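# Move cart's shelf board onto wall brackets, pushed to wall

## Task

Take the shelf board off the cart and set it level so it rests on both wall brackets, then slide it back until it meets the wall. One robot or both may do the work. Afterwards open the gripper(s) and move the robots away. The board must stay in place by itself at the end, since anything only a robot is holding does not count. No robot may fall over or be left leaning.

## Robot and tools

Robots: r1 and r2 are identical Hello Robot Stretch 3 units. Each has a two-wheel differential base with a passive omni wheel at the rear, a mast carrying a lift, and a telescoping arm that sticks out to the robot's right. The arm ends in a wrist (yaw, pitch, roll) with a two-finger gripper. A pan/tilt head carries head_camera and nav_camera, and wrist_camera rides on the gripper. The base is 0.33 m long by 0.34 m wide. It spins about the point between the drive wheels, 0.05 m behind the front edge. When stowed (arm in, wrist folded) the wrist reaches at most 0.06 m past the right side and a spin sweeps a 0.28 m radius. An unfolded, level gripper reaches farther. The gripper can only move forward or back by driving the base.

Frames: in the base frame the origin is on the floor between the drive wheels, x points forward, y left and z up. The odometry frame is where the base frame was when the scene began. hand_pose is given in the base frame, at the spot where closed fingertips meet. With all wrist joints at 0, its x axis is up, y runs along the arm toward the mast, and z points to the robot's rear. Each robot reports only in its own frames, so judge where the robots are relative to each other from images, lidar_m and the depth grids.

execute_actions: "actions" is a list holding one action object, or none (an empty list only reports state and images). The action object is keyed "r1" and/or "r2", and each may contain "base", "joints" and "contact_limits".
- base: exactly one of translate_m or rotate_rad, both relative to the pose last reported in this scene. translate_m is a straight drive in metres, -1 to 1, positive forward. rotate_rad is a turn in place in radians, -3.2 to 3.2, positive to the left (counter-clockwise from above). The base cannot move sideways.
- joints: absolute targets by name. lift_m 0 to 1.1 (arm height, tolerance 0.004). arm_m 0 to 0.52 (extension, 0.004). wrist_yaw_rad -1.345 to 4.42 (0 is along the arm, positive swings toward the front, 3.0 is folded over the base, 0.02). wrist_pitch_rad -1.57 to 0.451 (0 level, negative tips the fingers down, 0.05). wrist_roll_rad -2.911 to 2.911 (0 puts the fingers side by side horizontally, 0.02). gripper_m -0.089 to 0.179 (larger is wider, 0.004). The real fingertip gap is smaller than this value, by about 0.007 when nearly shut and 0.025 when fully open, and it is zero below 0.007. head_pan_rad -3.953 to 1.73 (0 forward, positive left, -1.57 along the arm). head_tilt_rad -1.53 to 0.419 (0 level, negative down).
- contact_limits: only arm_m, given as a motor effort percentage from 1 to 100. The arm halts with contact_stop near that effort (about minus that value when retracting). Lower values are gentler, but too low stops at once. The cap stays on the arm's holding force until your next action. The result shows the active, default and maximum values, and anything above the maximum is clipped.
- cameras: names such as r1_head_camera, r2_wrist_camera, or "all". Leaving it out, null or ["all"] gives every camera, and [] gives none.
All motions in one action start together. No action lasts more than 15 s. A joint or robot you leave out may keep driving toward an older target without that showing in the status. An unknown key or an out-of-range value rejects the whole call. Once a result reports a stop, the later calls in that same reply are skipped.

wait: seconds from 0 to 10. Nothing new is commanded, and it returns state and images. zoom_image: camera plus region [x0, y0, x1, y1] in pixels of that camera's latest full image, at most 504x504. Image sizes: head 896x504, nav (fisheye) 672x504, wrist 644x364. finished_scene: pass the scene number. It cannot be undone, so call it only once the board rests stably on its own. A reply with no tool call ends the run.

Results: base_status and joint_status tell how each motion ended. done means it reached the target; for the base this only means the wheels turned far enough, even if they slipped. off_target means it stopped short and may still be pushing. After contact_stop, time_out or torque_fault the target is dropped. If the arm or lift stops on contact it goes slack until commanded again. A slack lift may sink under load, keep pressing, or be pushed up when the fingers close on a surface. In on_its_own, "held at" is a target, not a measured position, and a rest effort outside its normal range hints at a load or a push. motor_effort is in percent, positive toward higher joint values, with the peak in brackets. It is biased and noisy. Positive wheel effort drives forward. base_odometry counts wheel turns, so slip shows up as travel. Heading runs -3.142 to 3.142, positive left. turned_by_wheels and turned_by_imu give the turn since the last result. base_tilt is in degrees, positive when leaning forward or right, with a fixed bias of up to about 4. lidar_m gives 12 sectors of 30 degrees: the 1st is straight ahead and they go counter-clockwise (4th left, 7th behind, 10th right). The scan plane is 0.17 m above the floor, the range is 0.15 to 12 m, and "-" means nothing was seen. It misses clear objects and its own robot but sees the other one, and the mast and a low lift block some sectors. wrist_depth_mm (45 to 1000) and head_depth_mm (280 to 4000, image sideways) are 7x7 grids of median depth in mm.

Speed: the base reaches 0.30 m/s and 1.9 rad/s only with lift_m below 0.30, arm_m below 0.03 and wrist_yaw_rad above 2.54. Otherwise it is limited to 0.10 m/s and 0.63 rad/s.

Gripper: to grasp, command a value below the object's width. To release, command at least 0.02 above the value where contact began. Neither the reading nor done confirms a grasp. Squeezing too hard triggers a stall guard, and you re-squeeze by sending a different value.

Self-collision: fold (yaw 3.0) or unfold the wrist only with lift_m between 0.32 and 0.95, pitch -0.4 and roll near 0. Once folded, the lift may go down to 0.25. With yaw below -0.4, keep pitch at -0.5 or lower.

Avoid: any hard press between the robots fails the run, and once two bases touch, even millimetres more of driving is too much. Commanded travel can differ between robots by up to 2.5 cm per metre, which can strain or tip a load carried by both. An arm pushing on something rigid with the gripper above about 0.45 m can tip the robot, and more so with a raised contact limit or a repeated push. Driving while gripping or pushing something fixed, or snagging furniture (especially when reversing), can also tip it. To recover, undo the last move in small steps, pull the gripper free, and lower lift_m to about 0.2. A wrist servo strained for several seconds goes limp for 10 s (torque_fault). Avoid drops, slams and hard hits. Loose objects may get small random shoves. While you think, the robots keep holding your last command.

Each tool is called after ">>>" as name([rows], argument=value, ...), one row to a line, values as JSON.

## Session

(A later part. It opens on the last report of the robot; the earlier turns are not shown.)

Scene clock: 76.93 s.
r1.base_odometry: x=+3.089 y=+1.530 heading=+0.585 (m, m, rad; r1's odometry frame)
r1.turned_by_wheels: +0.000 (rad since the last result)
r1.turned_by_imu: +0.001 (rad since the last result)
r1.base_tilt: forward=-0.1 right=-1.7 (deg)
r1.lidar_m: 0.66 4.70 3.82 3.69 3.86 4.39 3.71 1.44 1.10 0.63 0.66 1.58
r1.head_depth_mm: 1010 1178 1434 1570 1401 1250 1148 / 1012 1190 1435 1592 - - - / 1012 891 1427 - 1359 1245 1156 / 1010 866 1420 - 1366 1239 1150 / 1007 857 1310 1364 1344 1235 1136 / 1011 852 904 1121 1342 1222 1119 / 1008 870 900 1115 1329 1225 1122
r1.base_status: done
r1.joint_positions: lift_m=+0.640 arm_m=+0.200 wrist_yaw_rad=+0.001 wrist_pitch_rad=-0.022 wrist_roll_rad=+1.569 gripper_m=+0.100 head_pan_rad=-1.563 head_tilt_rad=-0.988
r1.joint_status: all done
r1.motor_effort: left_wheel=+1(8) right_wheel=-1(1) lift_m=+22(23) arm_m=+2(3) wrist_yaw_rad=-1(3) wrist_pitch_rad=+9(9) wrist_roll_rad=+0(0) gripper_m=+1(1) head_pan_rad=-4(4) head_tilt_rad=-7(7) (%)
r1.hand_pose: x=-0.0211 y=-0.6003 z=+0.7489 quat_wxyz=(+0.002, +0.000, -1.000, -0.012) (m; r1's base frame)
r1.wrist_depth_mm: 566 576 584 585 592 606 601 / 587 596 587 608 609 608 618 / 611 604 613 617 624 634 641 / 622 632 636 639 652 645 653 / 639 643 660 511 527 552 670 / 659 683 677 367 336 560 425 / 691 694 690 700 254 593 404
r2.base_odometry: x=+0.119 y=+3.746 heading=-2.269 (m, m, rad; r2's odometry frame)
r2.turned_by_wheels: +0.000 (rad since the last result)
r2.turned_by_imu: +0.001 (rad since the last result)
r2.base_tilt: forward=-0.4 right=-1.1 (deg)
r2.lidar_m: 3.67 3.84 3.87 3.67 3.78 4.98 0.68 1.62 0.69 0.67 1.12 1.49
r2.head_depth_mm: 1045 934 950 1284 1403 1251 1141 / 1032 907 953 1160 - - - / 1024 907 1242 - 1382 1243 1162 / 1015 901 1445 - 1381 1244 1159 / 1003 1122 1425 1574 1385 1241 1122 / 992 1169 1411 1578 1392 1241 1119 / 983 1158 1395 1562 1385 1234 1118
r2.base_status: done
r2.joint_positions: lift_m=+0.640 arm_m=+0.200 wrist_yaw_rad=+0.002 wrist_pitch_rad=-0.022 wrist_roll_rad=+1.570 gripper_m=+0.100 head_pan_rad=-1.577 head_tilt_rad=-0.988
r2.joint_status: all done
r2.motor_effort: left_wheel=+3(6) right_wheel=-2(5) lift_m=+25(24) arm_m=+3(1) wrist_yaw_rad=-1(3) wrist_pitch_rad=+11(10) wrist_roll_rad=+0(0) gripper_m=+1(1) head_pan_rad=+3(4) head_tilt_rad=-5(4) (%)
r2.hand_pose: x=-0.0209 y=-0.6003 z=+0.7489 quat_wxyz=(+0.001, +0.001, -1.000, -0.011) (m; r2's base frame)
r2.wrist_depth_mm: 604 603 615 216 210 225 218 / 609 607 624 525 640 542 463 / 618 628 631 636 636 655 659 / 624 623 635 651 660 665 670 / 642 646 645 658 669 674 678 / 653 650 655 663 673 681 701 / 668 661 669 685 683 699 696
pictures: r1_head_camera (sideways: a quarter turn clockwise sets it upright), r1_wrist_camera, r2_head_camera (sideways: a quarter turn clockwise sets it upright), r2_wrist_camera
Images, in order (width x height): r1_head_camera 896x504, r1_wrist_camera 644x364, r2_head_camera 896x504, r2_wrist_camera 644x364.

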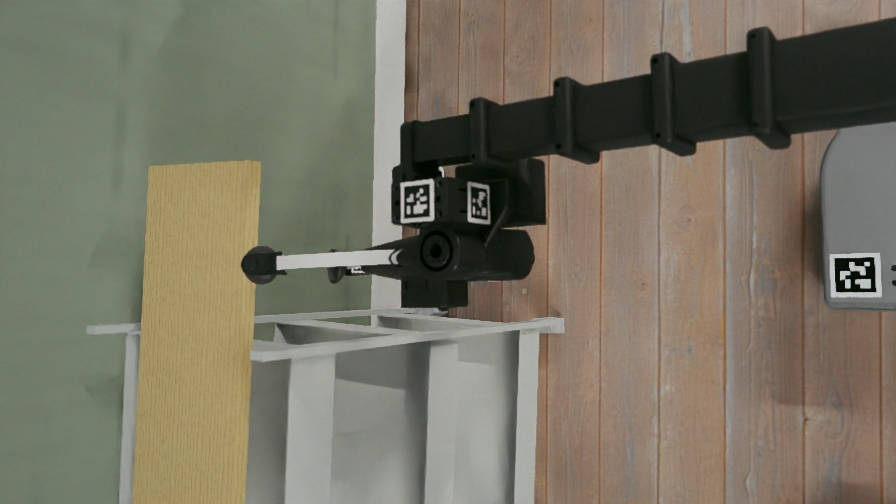

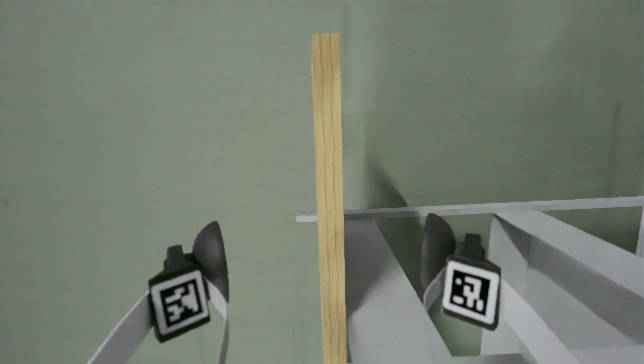

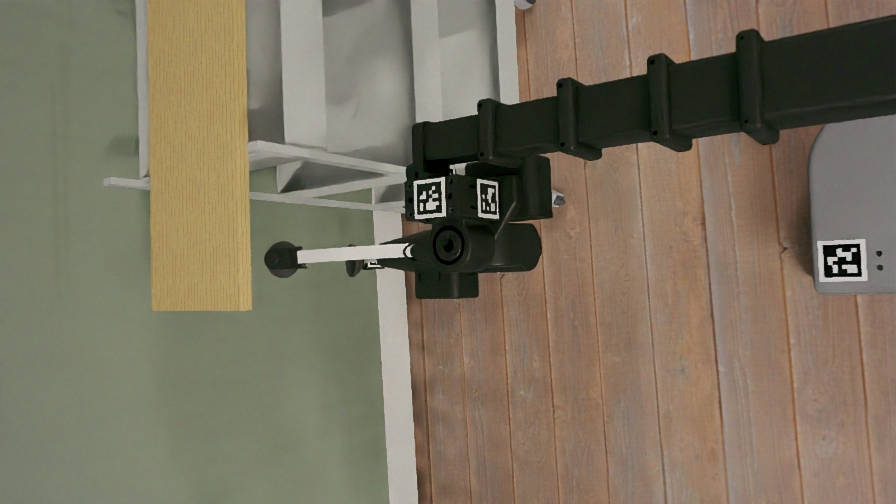

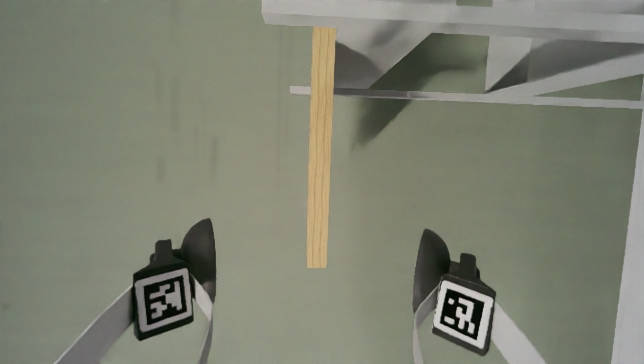

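>>> execute_actions([
  {"r2":{"base":{"translate_m":0.03},"joints":{"arm_m":0.32},"contact_limits":{"arm_m":12}},"r1":{"base":{"translate_m":-0.04},"joints":{"arm_m":0.30},"contact_limits":{"arm_m":12}}},
], cameras=["r1_head_camera","r2_head_camera"])

Scene clock: 79.33 s.
r1.base_odometry: x=+3.056 y=+1.508 heading=+0.585 (m, m, rad; r1's odometry frame)
r1.turned_by_wheels: +0.000 (rad since the last result)
r1.turned_by_imu: +0.001 (rad since the last result)
r1.base_tilt: forward=-0.1 right=-1.7 (deg)
r1.lidar_m: 0.73 4.74 3.80 3.68 3.87 4.36 3.69 1.44 1.10 0.63 0.66 1.57
r1.head_depth_mm: 1005 1186 1430 1562 1395 1246 1152 / 1010 1178 1430 1579 - - - / 1010 1160 1348 1512 1380 1242 1151 / 1008 883 1353 1523 1374 1237 1154 / 1008 860 1341 1492 1351 1225 1132 / 1011 855 901 1117 1348 1232 1119 / 1014 856 901 1114 1343 1227 1116
r1.base_status: done
r1.joint_positions: lift_m=+0.640 arm_m=+0.300 wrist_yaw_rad=+0.001 wrist_pitch_rad=-0.022 wrist_roll_rad=+1.569 gripper_m=+0.100 head_pan_rad=-1.563 head_tilt_rad=-0.988
r1.joint_status: all done
r1.motor_effort: left_wheel=+2(4) right_wheel=-1(5) lift_m=+23(23) arm_m=+2(3) wrist_yaw_rad=-1(1) wrist_pitch_rad=+9(9) wrist_roll_rad=+0(0) gripper_m=+1(0) head_pan_rad=-3(4) head_tilt_rad=-7(7) (%)
r1.contact_limits: arm_m 12 (drawing in: default 17, maximum 28; extending or still: default 23, maximum 38)
r1.hand_pose: x=-0.0211 y=-0.7003 z=+0.7489 quat_wxyz=(+0.002, +0.000, -1.000, -0.012) (m; r1's base frame)
r1.wrist_depth_mm: 480 479 488 497 500 492 506 / 483 495 496 502 507 514 513 / 502 510 509 139 527 536 539 / 517 524 533 145 542 542 554 / 529 539 540 182 554 568 568 / 566 557 556 267 430 462 402 / 569 582 579 575 320 603 424
r2.base_odometry: x=+0.100 y=+3.723 heading=-2.269 (m, m, rad; r2's odometry frame)
r2.turned_by_wheels: +0.000 (rad since the last result)
r2.turned_by_imu: +0.001 (rad since the last result)
r2.base_tilt: forward=-0.5 right=-1.1 (deg)
r2.lidar_m: 3.69 3.81 3.87 3.67 3.76 5.03 0.75 1.61 0.68 0.70 1.12 1.48
r2.head_depth_mm: 1039 935 951 1295 1396 1264 1138 / 1029 905 903 1277 - - - / 1022 905 1309 1490 1368 1245 1157 / 1014 906 1366 1550 1390 1241 1159 / 1005 1176 1427 1588 1389 1236 1119 / 993 1173 1407 1581 1394 1236 1115 / 984 1154 1396 1565 1390 1231 1118
r2.base_status: done
r2.joint_positions: lift_m=+0.640 arm_m=+0.320 wrist_yaw_rad=+0.002 wrist_pitch_rad=-0.022 wrist_roll_rad=+1.570 gripper_m=+0.100 head_pan_rad=-1.577 head_tilt_rad=-0.988
r2.joint_status: all done
r2.motor_effort: left_wheel=+2(10) right_wheel=-2(2) lift_m=+24(25) arm_m=+3(4) wrist_yaw_rad=-2(1) wrist_pitch_rad=+10(10) wrist_roll_rad=+0(0) gripper_m=+0(1) head_pan_rad=+3(4) head_tilt_rad=-4(6) (%)
r2.contact_limits: arm_m 12 (drawing in: default 20, maximum 33; extending or still: default 27, maximum 45)
r2.hand_pose: x=-0.0209 y=-0.7203 z=+0.7489 quat_wxyz=(+0.001, +0.001, -1.000, -0.011) (m; r2's base frame)
r2.wrist_depth_mm: 489 499 505 324 509 520 393 / 495 498 508 413 517 528 536 / 502 516 514 523 523 534 545 / 502 515 528 530 539 539 551 / 521 524 533 527 546 550 558 / 526 532 548 544 554 558 566 / 535 549 548 554 555 566 580
pictures: r1_head_camera (sideways: a quarter turn clockwise sets it upright), r2_head_camera (sideways: a quarter turn clockwise sets it upright)
Images, in order (width x height): r1_head_camera 896x504, r2_head_camera 896x504.

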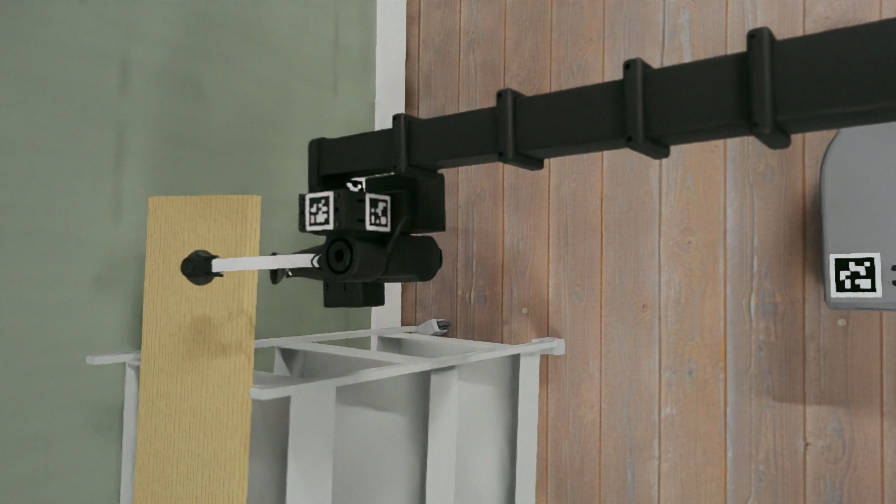

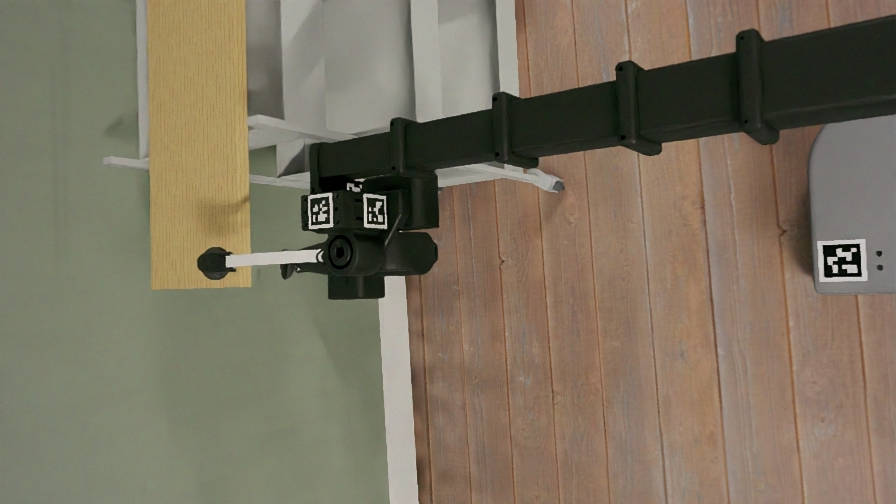

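>>> execute_actions([
  {"r2":{"base":{"translate_m":-0.02},"joints":{"arm_m":0.335},"contact_limits":{"arm_m":12}}},
], cameras=[])

>>> execute_actions([
  {"r2":{"joints":{"gripper_m":-0.03}},"r1":{"joints":{"gripper_m":-0.03}}},
], cameras=["r1_wrist_camera","r2_wrist_camera"])

>>> execute_actions([
  {"r2":{"joints":{"lift_m":0.80,"wrist_pitch_rad":0.06}},"r1":{"joints":{"lift_m":0.80,"wrist_pitch_rad":0.06}}},
], cameras=["r1_nav_camera","r2_head_camera"])

Scene clock: 81.33 s.
r1.base_odometry: x=+3.056 y=+1.508 heading=+0.585 (m, m, rad; r1's odometry frame)
r1.turned_by_wheels: +0.000 (rad since the last result)
r1.turned_by_imu: +0.000 (rad since the last result)
r1.base_tilt: forward=-0.1 right=-1.7 (deg)
r1.lidar_m: 0.70 4.74 3.78 3.68 3.88 4.35 3.68 1.44 1.10 0.63 0.66 1.58
r1.head_depth_mm: 1004 1187 1422 1566 1396 1252 1146 / 1010 1186 1429 1583 - - - / 1006 1154 1352 1507 1372 1245 1158 / 1007 882 1347 1525 1373 1236 1164 / 1012 855 1351 1501 1351 1236 1135 / 1009 853 900 1118 1351 1227 1117 / 1013 847 902 1114 1336 1226 1112
r1.base_status: not commanded
r1.joint_positions: lift_m=+0.640 arm_m=+0.300 wrist_yaw_rad=+0.001 wrist_pitch_rad=-0.022 wrist_roll_rad=+1.569 gripper_m=+0.100 head_pan_rad=-1.563 head_tilt_rad=-0.988
r1.joint_status: not commanded
r1.motor_effort: left_wheel=+2(2) right_wheel=-1(2) lift_m=+22(22) arm_m=+3(2) wrist_yaw_rad=-1(1) wrist_pitch_rad=+9(9) wrist_roll_rad=+1(0) gripper_m=+0(1) head_pan_rad=-4(4) head_tilt_rad=-7(7) (%)
r1.hand_pose: x=-0.0211 y=-0.7003 z=+0.7489 quat_wxyz=(+0.002, +0.000, -1.000, -0.012) (m; r1's base frame)
r1.wrist_depth_mm: 480 480 479 485 498 497 507 / 492 493 496 493 510 514 513 / 503 515 519 139 522 527 535 / 518 522 526 144 540 548 559 / 539 544 538 181 553 560 563 / 553 552 559 265 431 464 400 / 573 586 585 587 324 603 425
r2.base_odometry: x=+0.113 y=+3.738 heading=-2.269 (m, m, rad; r2's odometry frame)
r2.turned_by_wheels: +0.000 (rad since the last result)
r2.turned_by_imu: +0.001 (rad since the last result)
r2.base_tilt: forward=-0.5 right=-1.0 (deg)
r2.lidar_m: 3.67 3.86 3.85 3.68 3.77 5.04 0.74 1.62 0.69 0.68 1.12 1.49
r2.head_depth_mm: 1042 935 949 1284 1399 1267 1141 / 1033 907 951 1270 - - - / 1021 907 1239 1433 1375 1243 1161 / 1014 903 1365 1553 1397 1238 1158 / 1011 1149 1431 1579 1388 1240 1114 / 999 1169 1402 1581 1391 1234 1113 / 988 1155 1396 1568 1390 1238 1117
r2.base_status: done
r2.joint_positions: lift_m=+0.640 arm_m=+0.335 wrist_yaw_rad=+0.002 wrist_pitch_rad=-0.022 wrist_roll_rad=+1.570 gripper_m=+0.100 head_pan_rad=-1.577 head_tilt_rad=-0.988
r2.joint_status: all done
r2.motor_effort: left_wheel=+3(6) right_wheel=-2(5) lift_m=+24(25) arm_m=+3(3) wrist_yaw_rad=-1(1) wrist_pitch_rad=+10(11) wrist_roll_rad=+0(0) gripper_m=+1(1) head_pan_rad=+3(3) head_tilt_rad=-4(3) (%)
r2.contact_limits: arm_m 12 (drawing in: default 20, maximum 33; extending or still: default 27, maximum 45)
r2.hand_pose: x=-0.0209 y=-0.7353 z=+0.7489 quat_wxyz=(+0.001, +0.001, -1.000, -0.011) (m; r2's base frame)
r2.wrist_depth_mm: 478 478 493 266 289 502 405 / 487 485 490 391 503 514 405 / 487 498 499 507 512 522 521 / 491 500 507 311 519 522 535 / 505 507 517 520 531 533 546 / 512 509 524 525 534 547 548 / 519 532 537 538 549 558 560
pictures: none
No camera images: the call's "cameras" was empty. Leave "cameras" out to get every camera's image.

Scene clock: 83.13 s.
r1.base_odometry: x=+3.056 y=+1.508 heading=+0.585 (m, m, rad; r1's odometry frame)
r1.turned_by_wheels: +0.000 (rad since the last result)
r1.turned_by_imu: +0.000 (rad since the last result)
r1.base_tilt: forward=-0.1 right=-1.7 (deg)
r1.lidar_m: 0.71 4.72 3.79 3.69 3.90 4.37 3.70 1.44 1.10 0.63 0.66 1.58
r1.head_depth_mm: 1007 1189 1429 1570 1400 1247 1149 / 1013 1178 1428 1570 - - - / 1009 1150 1347 1503 1369 1233 1145 / 1012 862 1345 1499 1370 1233 1155 / 1006 856 1344 1487 1357 1225 1139 / 1008 852 907 1117 1348 1231 1115 / 1014 848 902 1118 1340 1233 1114
r1.base_status: not commanded
r1.joint_positions: lift_m=+0.640 arm_m=+0.300 wrist_yaw_rad=+0.002 wrist_pitch_rad=-0.046 wrist_roll_rad=+1.570 gripper_m=-0.029 head_pan_rad=-1.563 head_tilt_rad=-0.988
r1.joint_status: all done
r1.motor_effort: left_wheel=+2(2) right_wheel=-2(2) lift_m=+25(25) arm_m=+2(3) wrist_yaw_rad=-1(2) wrist_pitch_rad=+17(19) wrist_roll_rad=+0(1) gripper_m=-29(100) head_pan_rad=-3(3) head_tilt_rad=-7(7) (%)
r1.hand_pose: x=-0.0210 y=-0.6996 z=+0.7428 quat_wxyz=(+0.001, +0.001, -1.000, -0.023) (m; r1's base frame)
r1.wrist_depth_mm: 465 475 481 489 495 504 509 / 475 491 497 504 506 519 531 / 495 500 507 136 523 539 543 / 507 516 523 141 548 556 566 / 517 538 537 146 565 573 577 / 548 550 553 151 585 587 402 / 562 568 586 306 313 607 411
r2.base_odometry: x=+0.113 y=+3.738 heading=-2.269 (m, m, rad; r2's odometry frame)
r2.turned_by_wheels: +0.000 (rad since the last result)
r2.turned_by_imu: +0.000 (rad since the last result)
r2.base_tilt: forward=-0.4 right=-1.0 (deg)
r2.lidar_m: 3.67 3.84 3.84 3.66 3.76 5.04 0.73 1.62 0.69 0.68 1.12 1.49
r2.head_depth_mm: 1039 933 953 1284 1405 1269 1142 / 1033 906 944 1276 - - - / 1021 902 1237 1456 1368 1240 1161 / 1012 903 1369 1553 1391 1236 1163 / 1006 1146 1428 1584 1387 1235 1116 / 996 1171 1417 1578 1387 1232 1120 / 991 1160 1398 1562 1385 1239 1112
r2.base_status: not commanded
r2.joint_positions: lift_m=+0.640 arm_m=+0.335 wrist_yaw_rad=+0.002 wrist_pitch_rad=-0.033 wrist_roll_rad=+1.570 gripper_m=-0.029 head_pan_rad=-1.577 head_tilt_rad=-0.988
r2.joint_status: all done
r2.motor_effort: left_wheel=+3(3) right_wheel=-2(2) lift_m=+25(25) arm_m=+3(3) wrist_yaw_rad=-2(0) wrist_pitch_rad=+16(18) wrist_roll_rad=+0(0) gripper_m=-18(100) head_pan_rad=+3(3) head_tilt_rad=-5(5) (%)
r2.hand_pose: x=-0.0209 y=-0.7350 z=+0.7460 quat_wxyz=(+0.001, +0.001, -1.000, -0.017) (m; r2's base frame)
r2.wrist_depth_mm: 473 479 483 171 291 504 406 / 479 482 492 386 510 514 412 / 485 495 499 508 514 523 532 / 494 498 506 509 525 525 535 / 500 509 513 166 530 545 540 / 510 515 526 - 537 550 559 / 515 525 535 547 548 555 566
pictures: r1_wrist_camera, r2_wrist_camera
Images, in order (width x height): r1_wrist_camera 644x364, r2_wrist_camera 644x364.

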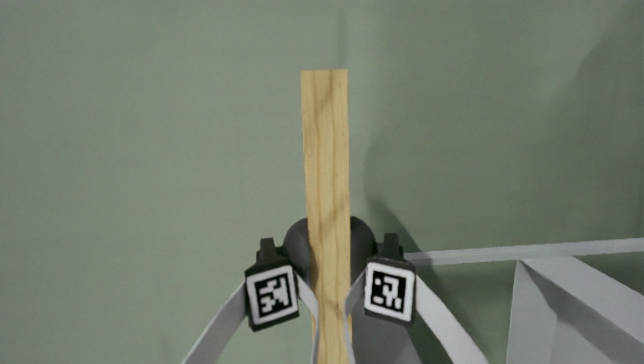

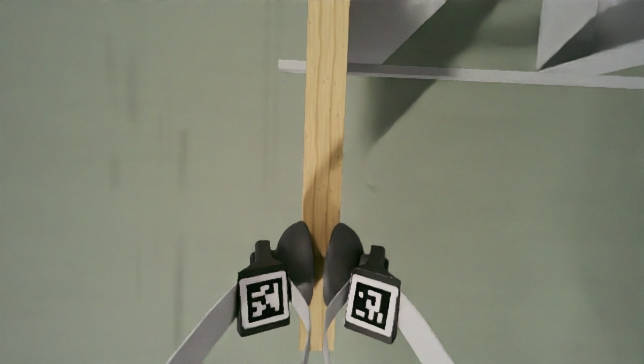

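Scene clock: 86.27 s.
r1.base_odometry: x=+3.056 y=+1.508 heading=+0.586 (m, m, rad; r1's odometry frame)
r1.turned_by_wheels: +0.000 (rad since the last result)
r1.turned_by_imu: +0.001 (rad since the last result)
r1.base_tilt: forward=-0.1 right=-1.7 (deg)
r1.lidar_m: 0.71 4.76 3.81 3.69 3.89 4.40 3.67 1.44 1.10 0.63 0.66 1.58
r1.head_depth_mm: 1008 1183 1393 - - - 1114 / 1017 - - 1533 1364 1246 1142 / 980 - 1481 1550 1379 1236 1156 / 748 - 1488 1544 1391 1239 1146 / 760 1158 1355 1487 1353 1226 1134 / 799 945 903 1119 1344 1235 1115 / 954 922 897 1118 1341 1226 1113
r1.base_status: not commanded
r1.joint_positions: lift_m=+0.800 arm_m=+0.300 wrist_yaw_rad=+0.016 wrist_pitch_rad=-0.031 wrist_roll_rad=+1.548 gripper_m=-0.026 head_pan_rad=-1.563 head_tilt_rad=-0.988
r1.joint_status: wrist_pitch_rad off_target (ended at -0.031, target +0.060); the others done
r1.on_its_own: wrist_yaw_rad is at rest, and its effort (-15) is outside its rest range (-12 to +12); wrist_pitch_rad is at rest, and its effort (+34) is outside its rest range (-20 to +32)
r1.motor_effort: left_wheel=+7(13) right_wheel=-8(12) lift_m=+38(39) arm_m=+2(2) wrist_yaw_rad=-15(19) wrist_pitch_rad=+34(36) wrist_roll_rad=+9(9) gripper_m=-27(29) head_pan_rad=-4(4) head_tilt_rad=-7(7) (%)
r1.hand_pose: x=-0.0172 y=-0.7001 z=+0.9060 quat_wxyz=(+0.012, +0.008, -1.000, -0.016) (m; r1's base frame)
r1.wrist_depth_mm: 467 479 483 483 495 494 504 / 481 484 500 507 512 517 523 / 501 510 506 517 533 534 547 / 509 524 535 530 539 551 559 / 533 539 551 358 555 560 572 / 561 555 565 - 575 400 602 / 571 572 591 597 606 363 490
r2.base_odometry: x=+0.113 y=+3.738 heading=-2.269 (m, m, rad; r2's odometry frame)
r2.turned_by_wheels: +0.000 (rad since the last result)
r2.turned_by_imu: +0.001 (rad since the last result)
r2.base_tilt: forward=-0.4 right=-1.0 (deg)
r2.lidar_m: 3.66 3.84 3.86 3.66 3.77 5.05 0.73 1.61 0.69 0.68 1.12 1.49
r2.head_depth_mm: 1038 867 884 - - - 1109 / 1031 892 - 1317 1373 1243 1135 / 1021 - 1252 1403 1365 1242 1166 / 998 - 1492 1581 1391 1242 1161 / 1004 1177 1427 1588 1389 1233 1114 / 997 1173 1415 1581 1382 1239 1119 / 985 1159 1399 1578 1383 1238 1118
r2.base_status: not commanded
r2.joint_positions: lift_m=+0.800 arm_m=+0.335 wrist_yaw_rad=+0.001 wrist_pitch_rad=+0.037 wrist_roll_rad=+1.570 gripper_m=-0.029 head_pan_rad=-1.577 head_tilt_rad=-0.988
r2.joint_status: all done
r2.motor_effort: left_wheel=+2(3) right_wheel=-2(2) lift_m=+31(37) arm_m=+2(3) wrist_yaw_rad=-2(2) wrist_pitch_rad=+11(34) wrist_roll_rad=+0(0) gripper_m=-12(18) head_pan_rad=+3(3) head_tilt_rad=-4(5) (%)
r2.hand_pose: x=-0.0210 y=-0.7367 z=+0.9237 quat_wxyz=(+0.001, +0.001, -1.000, +0.018) (m; r2's base frame)
r2.wrist_depth_mm: 495 492 493 486 494 385 216 / 501 503 502 496 501 387 226 / 516 509 507 505 506 499 235 / 519 514 519 511 514 504 245 / 524 525 514 522 523 511 259 / 532 537 533 - 526 526 524 / 543 544 537 542 534 531 532
pictures: r1_nav_camera (sideways: a quarter turn counterclockwise sets it upright), r2_head_camera (sideways: a quarter turn clockwise sets it upright)
Images, in order (width x height): r1_nav_camera 672x504, r2_head_camera 896x504.

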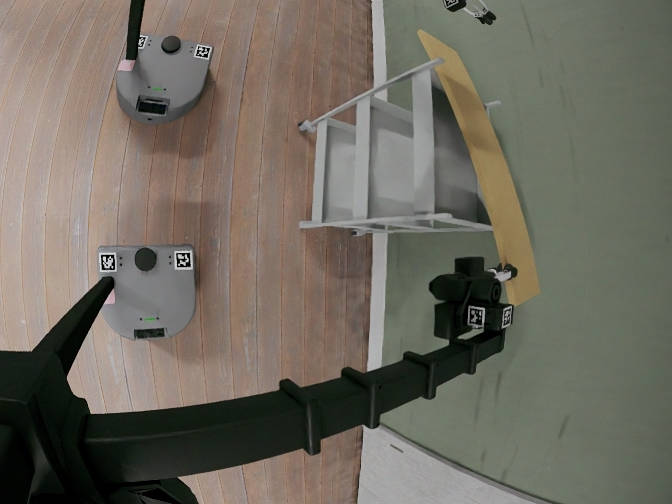

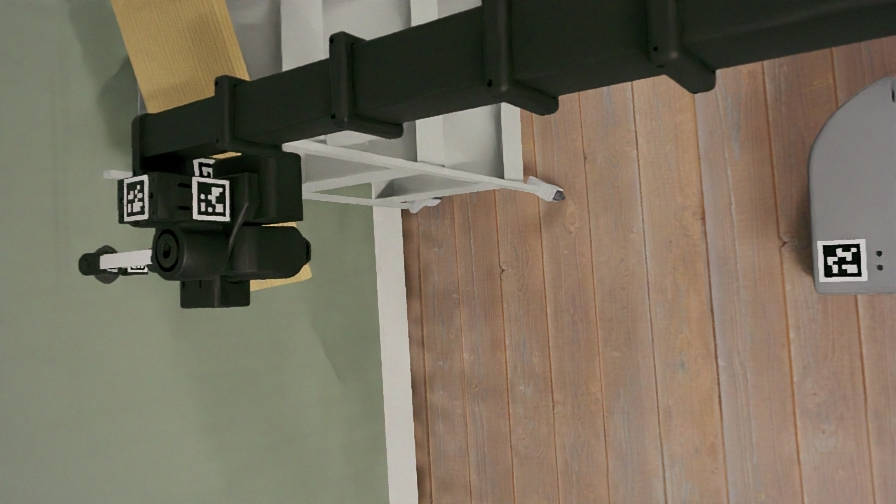

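>>> execute_actions([
  {"r2":{"joints":{"gripper_m":0.1,"arm_m":0.1,"wrist_pitch_rad":0.0}},"r1":{"joints":{"lift_m":0.65,"wrist_pitch_rad":0.0}}},
], cameras=["r1_nav_camera","r2_head_camera","r2_nav_camera"])

Scene clock: 89.43 s.
r1.base_odometry: x=+3.056 y=+1.508 heading=+0.585 (m, m, rad; r1's odometry frame)
r1.turned_by_wheels: -0.001 (rad since the last result)
r1.turned_by_imu: +0.000 (rad since the last result)
r1.base_tilt: forward=-0.2 right=-1.6 (deg)
r1.lidar_m: 0.71 4.73 3.80 3.70 3.89 4.36 3.70 1.44 1.10 0.63 0.66 1.58
r1.head_depth_mm: 1011 1186 1429 1564 1389 1267 1152 / 1006 1182 1435 1595 - - - / 1006 1157 1337 1511 1369 1240 1158 / 1007 880 1345 1519 1379 1239 1154 / 1011 858 1342 1502 1349 1231 1133 / 1009 852 905 1120 1345 1222 1121 / 1010 847 896 1119 1337 1225 1117
r1.base_status: not commanded
r1.joint_positions: lift_m=+0.650 arm_m=+0.300 wrist_yaw_rad=-0.018 wrist_pitch_rad=-0.070 wrist_roll_rad=+1.577 gripper_m=-0.026 head_pan_rad=-1.563 head_tilt_rad=-0.988
r1.joint_status: wrist_pitch_rad off_target (ended at -0.070, target +0.000); the others done
r1.on_its_own: wrist_yaw_rad is at rest, and its effort (+15) is outside its rest range (-12 to +12)
r1.motor_effort: left_wheel=-4(8) right_wheel=+6(7) lift_m=+25(35) arm_m=+3(2) wrist_yaw_rad=+15(16) wrist_pitch_rad=+26(34) wrist_roll_rad=-3(8) gripper_m=-23(28) head_pan_rad=-3(3) head_tilt_rad=-8(7) (%)
r1.hand_pose: x=-0.0258 y=-0.6986 z=+0.7467 quat_wxyz=(-0.003, -0.009, -0.999, -0.035) (m; r1's base frame)
r1.wrist_depth_mm: 467 474 489 495 501 525 532 / 477 485 495 507 517 539 544 / 491 496 509 510 540 545 567 / 503 515 526 519 549 562 581 / 513 528 540 548 562 581 583 / 531 538 555 - 591 482 420 / 545 557 569 299 335 498 414
r2.base_odometry: x=+0.113 y=+3.738 heading=-2.269 (m, m, rad; r2's odometry frame)
r2.turned_by_wheels: +0.000 (rad since the last result)
r2.turned_by_imu: +0.001 (rad since the last result)
r2.base_tilt: forward=-0.4 right=-1.1 (deg)
r2.lidar_m: 3.69 3.84 3.85 3.68 3.79 5.01 0.73 1.62 0.69 0.68 1.12 1.49
r2.head_depth_mm: 1042 912 948 1143 - - 1107 / 1033 906 874 - 1346 1241 1137 / 1021 908 1245 - 1349 1240 1167 / 1016 928 1408 - 1376 1238 1162 / 1004 1155 1429 1581 1385 1239 1120 / 996 1162 1405 1572 1393 1239 1115 / 987 1157 1398 1566 1384 1235 1113
r2.base_status: not commanded
r2.joint_positions: lift_m=+0.800 arm_m=+0.100 wrist_yaw_rad=+0.001 wrist_pitch_rad=-0.017 wrist_roll_rad=+1.570 gripper_m=+0.100 head_pan_rad=-1.577 head_tilt_rad=-0.988
r2.joint_status: all done
r2.motor_effort: left_wheel=+2(3) right_wheel=-2(2) lift_m=+31(31) arm_m=-3(3) wrist_yaw_rad=-1(1) wrist_pitch_rad=+9(10) wrist_roll_rad=+0(0) gripper_m=+1(93) head_pan_rad=+3(3) head_tilt_rad=-4(5) (%)
r2.hand_pose: x=-0.0210 y=-0.5011 z=+0.9098 quat_wxyz=(+0.001, +0.001, -1.000, -0.009) (m; r2's base frame)
r2.wrist_depth_mm: 693 704 697 725 608 312 530 / 700 710 714 731 527 406 603 / 728 720 728 736 522 744 769 / 723 712 738 742 506 753 785 / 724 751 737 762 759 779 779 / 746 745 751 783 758 803 802 / 774 776 775 779 796 803 820
pictures: r1_nav_camera (sideways: a quarter turn counterclockwise sets it upright), r2_head_camera (sideways: a quarter turn clockwise sets it upright), r2_nav_camera (sideways: a quarter turn counterclockwise sets it upright)
Images, in order (width x height): r1_nav_camera 672x504, r2_head_camera 896x504, r2_nav_camera 672x504.

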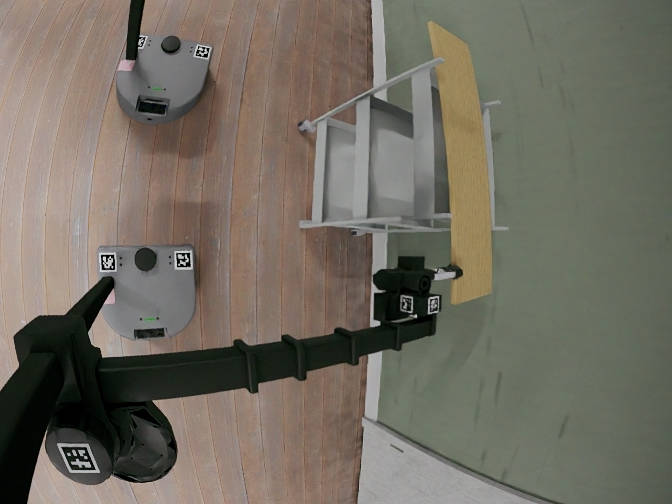

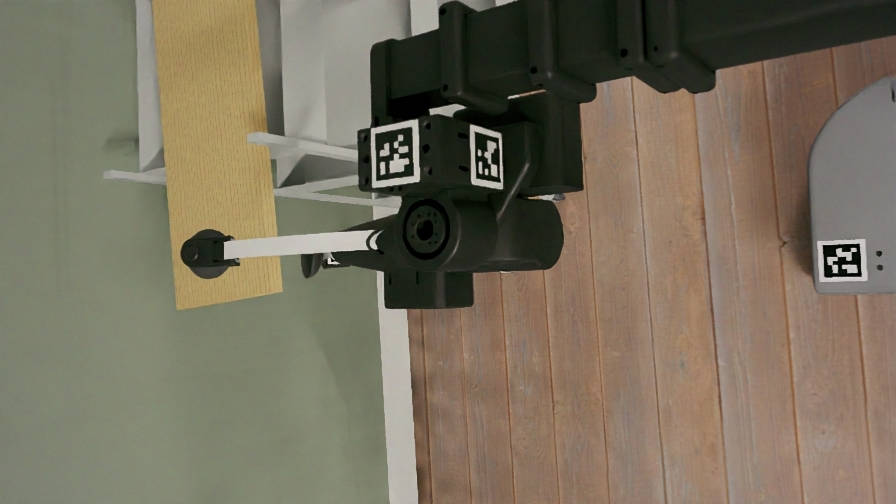

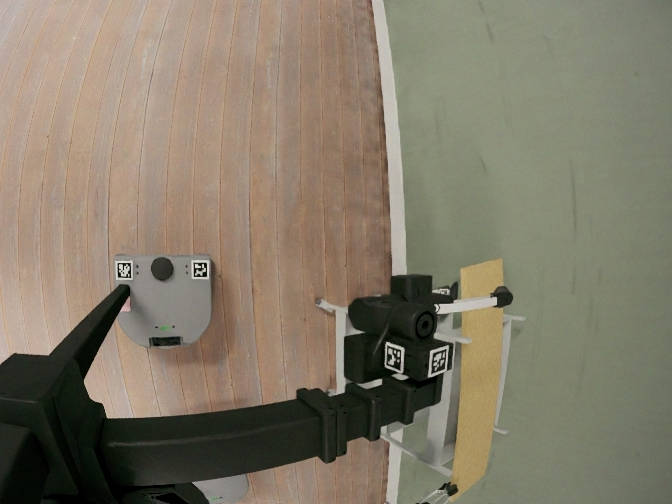

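>>> execute_actions([
  {"r2":{"joints":{"lift_m":0.645}}},
], cameras=["r2_wrist_camera"])

>>> execute_actions([
  {"r2":{"joints":{"arm_m":0.285},"contact_limits":{"arm_m":12}}},
], cameras=["r2_wrist_camera","r2_head_camera"])

Scene clock: 91.90 s.
r1.base_odometry: x=+3.056 y=+1.508 heading=+0.585 (m, m, rad; r1's odometry frame)
r1.turned_by_wheels: +0.000 (rad since the last result)
r1.turned_by_imu: +0.001 (rad since the last result)
r1.base_tilt: forward=-0.2 right=-1.6 (deg)
r1.lidar_m: 0.71 4.74 3.79 3.69 3.89 4.36 3.68 1.44 1.10 0.63 0.66 1.58
r1.head_depth_mm: 1011 1179 1416 1573 1396 1264 1149 / 1014 1179 1435 1590 - - - / 1005 1154 1323 1510 1368 1246 1161 / 1007 883 1348 1519 1382 1245 1154 / 1012 861 1342 1492 1353 1235 1134 / 1006 852 904 1116 1343 1226 1117 / 1010 851 901 1120 1346 1224 1115
r1.base_status: not commanded
r1.joint_positions: lift_m=+0.650 arm_m=+0.300 wrist_yaw_rad=-0.018 wrist_pitch_rad=-0.070 wrist_roll_rad=+1.577 gripper_m=-0.026 head_pan_rad=-1.563 head_tilt_rad=-0.988
r1.joint_status: not commanded
r1.on_its_own: wrist_yaw_rad is at rest, and its effort (+16) is outside its rest range (-12 to +12)
r1.motor_effort: left_wheel=-4(4) right_wheel=+5(5) lift_m=+26(26) arm_m=+1(2) wrist_yaw_rad=+16(15) wrist_pitch_rad=+26(26) wrist_roll_rad=-3(3) gripper_m=-24(23) head_pan_rad=-4(3) head_tilt_rad=-7(7) (%)
r1.hand_pose: x=-0.0258 y=-0.6986 z=+0.7467 quat_wxyz=(-0.003, -0.009, -0.999, -0.035) (m; r1's base frame)
r1.wrist_depth_mm: 463 473 487 497 509 522 540 / 474 493 494 502 523 535 550 / 480 496 507 516 538 543 568 / 497 503 524 529 551 570 569 / 509 534 533 536 572 574 589 / 534 546 546 - 592 479 419 / 538 558 563 298 335 498 411
r2.base_odometry: x=+0.113 y=+3.738 heading=-2.269 (m, m, rad; r2's odometry frame)
r2.turned_by_wheels: +0.000 (rad since the last result)
r2.turned_by_imu: +0.001 (rad since the last result)
r2.base_tilt: forward=-0.4 right=-1.1 (deg)
r2.lidar_m: 3.67 3.85 3.86 3.66 3.79 5.05 0.73 1.62 0.69 0.67 1.12 1.49
r2.head_depth_mm: 1048 907 951 1284 1403 1263 1140 / 1030 907 927 1268 - - - / 1016 905 1242 1432 - 1225 1164 / 1015 901 1423 1602 - 1240 1164 / 1003 1159 1431 1576 1390 1235 1116 / 998 1166 1417 1582 1392 1235 1121 / 988 1155 1396 1562 1382 1234 1114
r2.base_status: not commanded
r2.joint_positions: lift_m=+0.645 arm_m=+0.100 wrist_yaw_rad=+0.001 wrist_pitch_rad=-0.017 wrist_roll_rad=+1.570 gripper_m=+0.100 head_pan_rad=-1.577 head_tilt_rad=-0.988
r2.joint_status: all done
r2.motor_effort: left_wheel=+3(2) right_wheel=-2(2) lift_m=+25(27) arm_m=-3(3) wrist_yaw_rad=-2(2) wrist_pitch_rad=+8(8) wrist_roll_rad=+0(0) gripper_m=+1(1) head_pan_rad=+3(3) head_tilt_rad=-4(5) (%)
r2.hand_pose: x=-0.0210 y=-0.5011 z=+0.7550 quat_wxyz=(+0.001, +0.001, -1.000, -0.009) (m; r2's base frame)
r2.wrist_depth_mm: 695 710 712 308 306 580 406 / 711 715 716 598 715 632 622 / 706 719 730 724 752 751 758 / 719 733 739 730 745 773 764 / 731 735 755 770 762 769 789 / 748 746 772 779 765 790 786 / 756 788 762 786 793 790 798
pictures: r2_wrist_camera
Images, in order (width x height): r2_wrist_camera 644x364.

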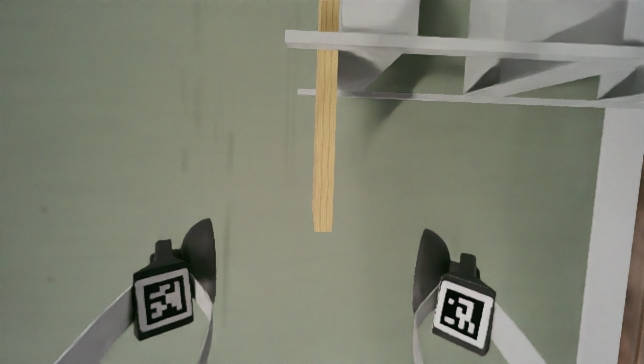

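Scene clock: 94.50 s.
r1.base_odometry: x=+3.056 y=+1.508 heading=+0.585 (m, m, rad; r1's odometry frame)
r1.turned_by_wheels: +0.000 (rad since the last result)
r1.turned_by_imu: +0.001 (rad since the last result)
r1.base_tilt: forward=-0.1 right=-1.7 (deg)
r1.lidar_m: 0.71 4.74 3.80 3.69 3.87 4.38 3.71 1.44 1.10 0.63 0.66 1.58
r1.head_depth_mm: 1010 1185 1433 1569 1393 1266 1151 / 1014 1187 1427 1586 - - - / 1016 1155 1336 1511 1369 1243 1161 / 1006 882 1344 1509 1368 1238 1151 / 1008 860 1348 1485 1355 1237 1137 / 1012 855 905 1121 1348 1232 1118 / 1010 849 902 1118 1341 1228 1116
r1.base_status: not commanded
r1.joint_positions: lift_m=+0.650 arm_m=+0.300 wrist_yaw_rad=-0.018 wrist_pitch_rad=-0.070 wrist_roll_rad=+1.577 gripper_m=-0.026 head_pan_rad=-1.563 head_tilt_rad=-0.988
r1.joint_status: not commanded
r1.on_its_own: wrist_yaw_rad is at rest, and its effort (+15) is outside its rest range (-12 to +12)
r1.motor_effort: left_wheel=-4(4) right_wheel=+5(6) lift_m=+26(25) arm_m=+2(2) wrist_yaw_rad=+15(16) wrist_pitch_rad=+26(26) wrist_roll_rad=-3(3) gripper_m=-23(23) head_pan_rad=-3(3) head_tilt_rad=-7(7) (%)
r1.hand_pose: x=-0.0258 y=-0.6986 z=+0.7467 quat_wxyz=(-0.003, -0.009, -0.999, -0.035) (m; r1's base frame)
r1.wrist_depth_mm: 464 475 482 500 504 528 537 / 475 491 492 506 523 540 550 / 490 499 509 518 529 545 565 / 510 511 527 527 551 569 581 / 517 524 533 537 567 582 583 / 528 543 554 - 585 477 422 / 535 557 575 299 335 498 411
r2.base_odometry: x=+0.113 y=+3.738 heading=-2.269 (m, m, rad; r2's odometry frame)
r2.turned_by_wheels: +0.000 (rad since the last result)
r2.turned_by_imu: +0.001 (rad since the last result)
r2.base_tilt: forward=-0.4 right=-1.0 (deg)
r2.lidar_m: 3.65 3.86 3.87 3.65 3.77 5.02 0.73 1.61 0.69 0.68 1.12 1.49
r2.head_depth_mm: 1038 910 952 1289 1398 1258 1136 / 1029 905 875 1165 - - - / 1018 907 1242 1395 1373 1236 1163 / 1010 905 1376 1523 1387 1241 1156 / 1003 1154 1426 1588 1389 1238 1123 / 996 1173 1422 1580 1383 1243 1118 / 986 1155 1396 1557 1387 1235 1119
r2.base_status: not commanded
r2.joint_positions: lift_m=+0.645 arm_m=+0.285 wrist_yaw_rad=+0.001 wrist_pitch_rad=-0.017 wrist_roll_rad=+1.570 gripper_m=+0.100 head_pan_rad=-1.577 head_tilt_rad=-0.988
r2.joint_status: all done
r2.motor_effort: left_wheel=+3(3) right_wheel=-2(2) lift_m=+25(25) arm_m=+3(4) wrist_yaw_rad=-1(1) wrist_pitch_rad=+8(8) wrist_roll_rad=+0(0) gripper_m=+1(1) head_pan_rad=+2(3) head_tilt_rad=-4(3) (%)
r2.contact_limits: arm_m 12 (drawing in: default 20, maximum 33; extending or still: default 27, maximum 45)
r2.hand_pose: x=-0.0211 y=-0.6854 z=+0.7550 quat_wxyz=(+0.001, +0.001, -1.000, -0.009) (m; r2's base frame)
r2.wrist_depth_mm: 528 533 539 273 265 544 418 / 530 533 537 234 551 562 458 / 538 543 552 206 562 571 578 / 547 551 556 184 566 580 584 / 554 558 564 569 571 583 590 / 566 568 565 572 594 586 602 / 574 582 594 591 592 600 625
pictures: r2_head_camera (sideways: a quarter turn clockwise sets it upright), r2_wrist_camera
Images, in order (width x height): r2_head_camera 896x504, r2_wrist_camera 644x364.

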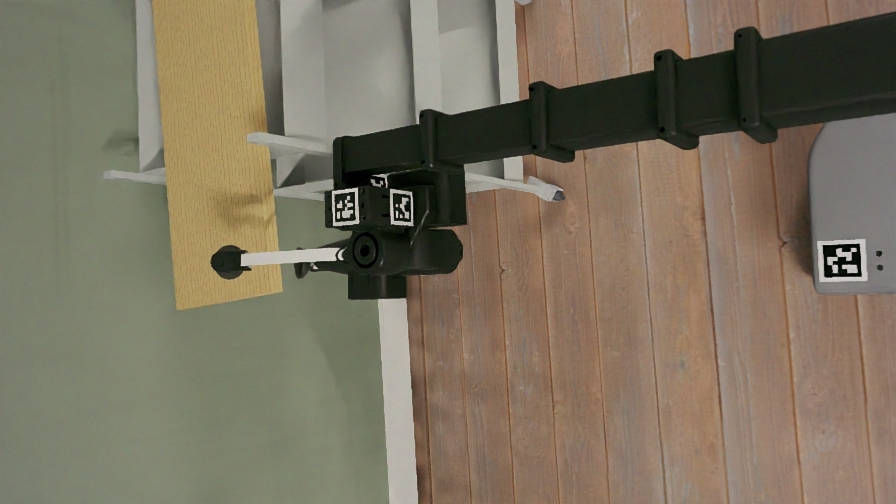

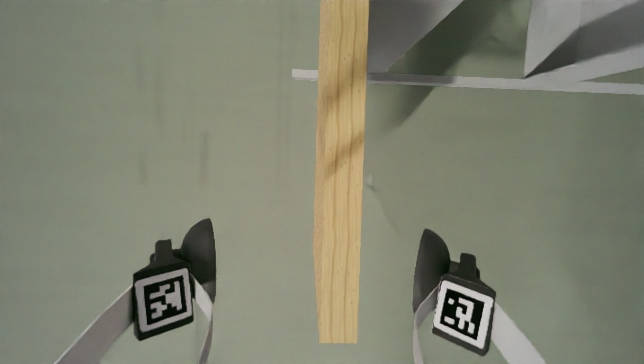

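>>> execute_actions([
  {"r2":{"base":{"translate_m":-0.04}}},
], cameras=[])

>>> execute_actions([
  {"r2":{"joints":{"gripper_m":-0.05}},"r1":{"joints":{"gripper_m":-0.04}}},
], cameras=["r2_wrist_camera"])

>>> execute_actions([
  {"r2":{"joints":{"lift_m":0.70,"wrist_pitch_rad":0.06}},"r1":{"joints":{"lift_m":0.70,"wrist_pitch_rad":0.03}}},
], cameras=["r1_nav_camera","r2_head_camera"])

Scene clock: 96.60 s.
r1.base_odometry: x=+3.056 y=+1.508 heading=+0.585 (m, m, rad; r1's odometry frame)
r1.turned_by_wheels: +0.000 (rad since the last result)
r1.turned_by_imu: +0.000 (rad since the last result)
r1.base_tilt: forward=-0.1 right=-1.7 (deg)
r1.lidar_m: 0.67 4.73 3.82 3.69 3.90 4.38 3.69 1.44 1.10 0.63 0.66 1.58
r1.head_depth_mm: 1017 1186 1436 1575 1397 1263 1154 / 1008 1187 1418 1589 - - - / 1007 1156 1336 1495 1369 1252 1159 / 1011 883 1352 1517 1378 1237 1160 / 1011 861 1348 1484 1347 1238 1136 / 1010 852 904 1116 1343 1231 1116 / 1013 850 897 1120 1345 1228 1117
r1.base_status: not commanded
r1.joint_positions: lift_m=+0.650 arm_m=+0.300 wrist_yaw_rad=-0.018 wrist_pitch_rad=-0.070 wrist_roll_rad=+1.577 gripper_m=-0.026 head_pan_rad=-1.563 head_tilt_rad=-0.988
r1.joint_status: not commanded
r1.on_its_own: wrist_yaw_rad is at rest, and its effort (+16) is outside its rest range (-12 to +12)
r1.motor_effort: left_wheel=-4(4) right_wheel=+5(5) lift_m=+25(25) arm_m=+3(2) wrist_yaw_rad=+16(15) wrist_pitch_rad=+27(26) wrist_roll_rad=-3(3) gripper_m=-23(24) head_pan_rad=-5(4) head_tilt_rad=-7(7) (%)
r1.hand_pose: x=-0.0258 y=-0.6986 z=+0.7467 quat_wxyz=(-0.003, -0.009, -0.999, -0.035) (m; r1's base frame)
r1.wrist_depth_mm: 466 472 487 492 507 528 529 / 471 488 499 501 521 531 548 / 488 504 511 515 529 553 568 / 500 513 522 523 553 567 577 / 513 518 540 537 574 571 592 / 528 536 556 - 586 489 422 / 539 557 565 299 333 501 408
r2.base_odometry: x=+0.138 y=+3.769 heading=-2.269 (m, m, rad; r2's odometry frame)
r2.turned_by_wheels: +0.000 (rad since the last result)
r2.turned_by_imu: +0.000 (rad since the last result)
r2.base_tilt: forward=-0.5 right=-1.1 (deg)
r2.lidar_m: 3.66 3.88 3.84 3.66 3.78 5.02 0.69 1.62 0.69 0.67 1.12 1.49
r2.head_depth_mm: 1045 910 954 1283 1395 1254 1141 / 1034 907 949 1166 - - - / 1023 906 859 1378 1358 1243 1166 / 1015 907 1378 1525 1402 1244 1160 / 1007 1102 1437 1580 1392 1237 1118 / 1002 1172 1415 1579 1384 1232 1121 / 992 1156 1399 1561 1389 1233 1118
r2.base_status: done
r2.joint_positions: lift_m=+0.645 arm_m=+0.285 wrist_yaw_rad=+0.001 wrist_pitch_rad=-0.017 wrist_roll_rad=+1.570 gripper_m=+0.100 head_pan_rad=-1.577 head_tilt_rad=-0.988
r2.joint_status: not commanded
r2.motor_effort: left_wheel=+3(6) right_wheel=-2(6) lift_m=+25(25) arm_m=+3(3) wrist_yaw_rad=+0(1) wrist_pitch_rad=+8(9) wrist_roll_rad=+0(0) gripper_m=+1(1) head_pan_rad=+3(3) head_tilt_rad=-3(4) (%)
r2.hand_pose: x=-0.0211 y=-0.6854 z=+0.7550 quat_wxyz=(+0.001, +0.001, -1.000, -0.009) (m; r2's base frame)
r2.wrist_depth_mm: 526 530 538 125 121 122 124 / 535 534 543 235 271 562 418 / 541 549 546 206 565 568 577 / 550 549 567 563 568 579 584 / 563 562 574 563 580 588 596 / 561 566 588 572 591 598 606 / 566 580 580 592 595 608 610
pictures: none
No camera images: the call's "cameras" was empty. Leave "cameras" out to get every camera's image.

Scene clock: 98.60 s.
r1.base_odometry: x=+3.056 y=+1.508 heading=+0.585 (m, m, rad; r1's odometry frame)
r1.turned_by_wheels: +0.000 (rad since the last result)
r1.turned_by_imu: +0.000 (rad since the last result)
r1.base_tilt: forward=-0.1 right=-1.7 (deg)
r1.lidar_m: 0.67 4.71 3.80 3.69 3.88 4.36 3.68 1.44 1.10 0.63 0.66 1.58
r1.head_depth_mm: 1013 1178 1427 1565 1387 1262 1144 / 1011 1177 1438 1587 - - - / 1010 1149 1328 1503 1373 1241 1161 / 1004 882 1342 1526 1377 1229 1149 / 1011 871 1346 1489 1354 1242 1133 / 1007 852 906 1119 1349 1229 1121 / 1007 847 901 1112 1342 1231 1113
r1.base_status: not commanded
r1.joint_positions: lift_m=+0.650 arm_m=+0.300 wrist_yaw_rad=-0.015 wrist_pitch_rad=-0.066 wrist_roll_rad=+1.577 gripper_m=-0.035 head_pan_rad=-1.563 head_tilt_rad=-0.988
r1.joint_status: gripper_m off_target (ended at -0.035, target -0.040)
r1.on_its_own: wrist_yaw_rad is at rest, and its effort (+13) is outside its rest range (-12 to +12)
r1.motor_effort: left_wheel=-4(4) right_wheel=+6(5) lift_m=+26(25) arm_m=+2(2) wrist_yaw_rad=+13(16) wrist_pitch_rad=+25(26) wrist_roll_rad=-3(3) gripper_m=-28(92) head_pan_rad=-4(4) head_tilt_rad=-7(7) (%)
r1.hand_pose: x=-0.0252 y=-0.6988 z=+0.7477 quat_wxyz=(-0.003, -0.008, -0.999, -0.033) (m; r1's base frame)
r1.wrist_depth_mm: 465 484 488 497 500 515 533 / 475 483 496 504 524 529 541 / 499 499 509 516 535 547 560 / 504 519 526 529 548 561 579 / 518 531 535 537 570 579 590 / 535 539 554 - 579 475 419 / 551 554 572 297 316 608 416
r2.base_odometry: x=+0.138 y=+3.769 heading=-2.269 (m, m, rad; r2's odometry frame)
r2.turned_by_wheels: +0.000 (rad since the last result)
r2.turned_by_imu: +0.001 (rad since the last result)
r2.base_tilt: forward=-0.4 right=-1.0 (deg)
r2.lidar_m: 3.67 3.90 3.85 3.67 3.78 5.02 0.69 1.62 0.69 0.67 1.12 1.49
r2.head_depth_mm: 1042 906 952 1284 1393 1254 1143 / 1034 906 946 1164 - - - / 1027 905 861 1361 1365 1241 1159 / 1015 900 1408 1532 1396 1243 1157 / 1010 1105 1428 1582 1392 1239 1114 / 1002 1173 1421 1580 1385 1234 1121 / 991 1162 1404 1565 1382 1239 1113
r2.base_status: not commanded
r2.joint_positions: lift_m=+0.645 arm_m=+0.285 wrist_yaw_rad=+0.002 wrist_pitch_rad=-0.043 wrist_roll_rad=+1.570 gripper_m=-0.049 head_pan_rad=-1.577 head_tilt_rad=-0.988
r2.joint_status: all done
r2.motor_effort: left_wheel=+3(4) right_wheel=-2(2) lift_m=+26(26) arm_m=+2(3) wrist_yaw_rad=-2(2) wrist_pitch_rad=+21(23) wrist_roll_rad=+0(0) gripper_m=-27(100) head_pan_rad=+3(3) head_tilt_rad=-3(4) (%)
r2.hand_pose: x=-0.0209 y=-0.6846 z=+0.7483 quat_wxyz=(+0.001, +0.001, -1.000, -0.022) (m; r2's base frame)
r2.wrist_depth_mm: 515 522 527 126 123 125 128 / 529 529 536 239 327 568 388 / 532 541 552 560 566 585 595 / 531 548 566 566 575 581 598 / 546 556 570 572 588 598 612 / 558 562 566 - 597 607 617 / 562 575 587 594 607 620 626
pictures: r2_wrist_camera
Images, in order (width x height): r2_wrist_camera 644x364.

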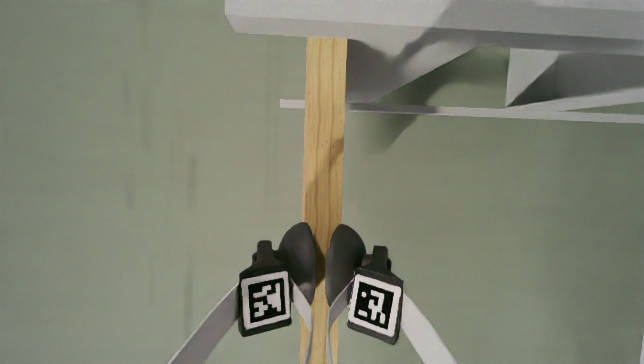

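Scene clock: 99.93 s.
r1.base_odometry: x=+3.056 y=+1.508 heading=+0.585 (m, m, rad; r1's odometry frame)
r1.turned_by_wheels: +0.000 (rad since the last result)
r1.turned_by_imu: +0.000 (rad since the last result)
r1.base_tilt: forward=-0.1 right=-1.7 (deg)
r1.lidar_m: 0.67 4.77 3.80 3.68 3.88 4.35 3.68 1.44 1.10 0.63 0.66 1.58
r1.head_depth_mm: 1011 1176 1419 1561 1409 - - / 1006 1182 1387 - - 1243 1148 / 1011 1150 - 1558 1376 1242 1154 / 1010 1106 - 1557 1375 1243 1150 / 1006 1105 1341 1488 1354 1230 1141 / 1011 922 903 1119 1339 1227 1122 / 1006 921 905 1118 1344 1222 1117
r1.base_status: not commanded
r1.joint_positions: lift_m=+0.700 arm_m=+0.300 wrist_yaw_rad=-0.009 wrist_pitch_rad=-0.021 wrist_roll_rad=+1.577 gripper_m=-0.036 head_pan_rad=-1.563 head_tilt_rad=-0.988
r1.joint_status: wrist_pitch_rad off_target (ended at -0.021, target +0.030); the others done
r1.motor_effort: left_wheel=-3(4) right_wheel=+3(5) lift_m=+35(40) arm_m=+1(2) wrist_yaw_rad=+7(14) wrist_pitch_rad=+19(29) wrist_roll_rad=-3(3) gripper_m=-26(28) head_pan_rad=-4(3) head_tilt_rad=-7(7) (%)
r1.hand_pose: x=-0.0236 y=-0.7004 z=+0.8088 quat_wxyz=(-0.003, -0.004, -1.000, -0.011) (m; r1's base frame)
r1.wrist_depth_mm: 480 482 489 493 498 499 503 / 492 498 503 504 508 518 515 / 507 512 516 184 527 527 523 / 524 529 530 183 534 543 546 / 533 541 552 379 550 557 566 / 551 552 561 - 424 575 457 / 576 577 570 214 328 593 476
r2.base_odometry: x=+0.138 y=+3.769 heading=-2.269 (m, m, rad; r2's odometry frame)
r2.turned_by_wheels: +0.000 (rad since the last result)
r2.turned_by_imu: +0.000 (rad since the last result)
r2.base_tilt: forward=-0.5 right=-1.1 (deg)
r2.lidar_m: 3.70 3.87 3.86 3.67 3.76 5.01 0.69 1.62 0.69 0.67 1.12 1.49
r2.head_depth_mm: 1040 977 951 1293 1397 - - / 1033 972 938 1164 - 1240 1149 / 1023 973 948 1365 1368 1248 1160 / 1015 1104 - 1552 1399 1238 1159 / 1007 1126 1424 1587 1380 1236 1116 / 995 1166 1414 1570 1384 1242 1117 / 989 1159 1402 1565 1387 1236 1113
r2.base_status: not commanded
r2.joint_positions: lift_m=+0.700 arm_m=+0.285 wrist_yaw_rad=+0.006 wrist_pitch_rad=-0.003 wrist_roll_rad=+1.570 gripper_m=-0.046 head_pan_rad=-1.577 head_tilt_rad=-0.988
r2.joint_status: wrist_pitch_rad off_target (ended at -0.003, target +0.060); the others done
r2.motor_effort: left_wheel=+5(5) right_wheel=-4(4) lift_m=+35(36) arm_m=+2(3) wrist_yaw_rad=-5(5) wrist_pitch_rad=+31(34) wrist_roll_rad=+0(0) gripper_m=-25(27) head_pan_rad=+3(3) head_tilt_rad=-3(5) (%)
r2.hand_pose: x=-0.0198 y=-0.6859 z=+0.8134 quat_wxyz=(+0.001, +0.003, -1.000, -0.002) (m; r2's base frame)
r2.wrist_depth_mm: 525 527 530 191 138 123 121 / 530 539 552 198 314 320 452 / 544 554 552 201 556 559 573 / 554 563 555 177 567 572 587 / 562 565 565 216 575 575 591 / 565 570 581 - 591 591 592 / 578 584 587 182 602 599 610
pictures: r1_nav_camera (sideways: a quarter turn counterclockwise sets it upright), r2_head_camera (sideways: a quarter turn clockwise sets it upright)
Images, in order (width x height): r1_nav_camera 672x504, r2_head_camera 896x504.

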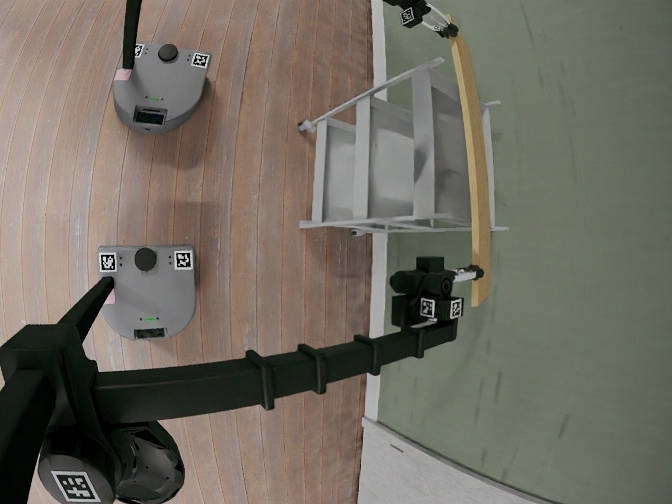

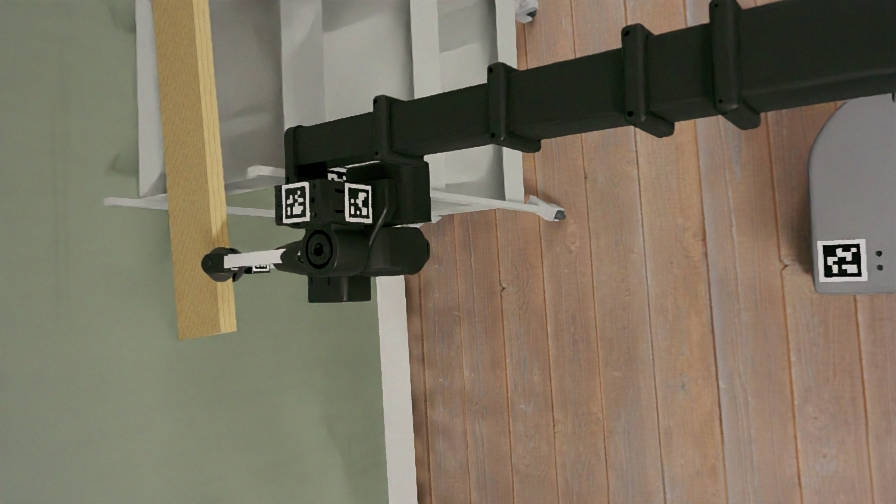

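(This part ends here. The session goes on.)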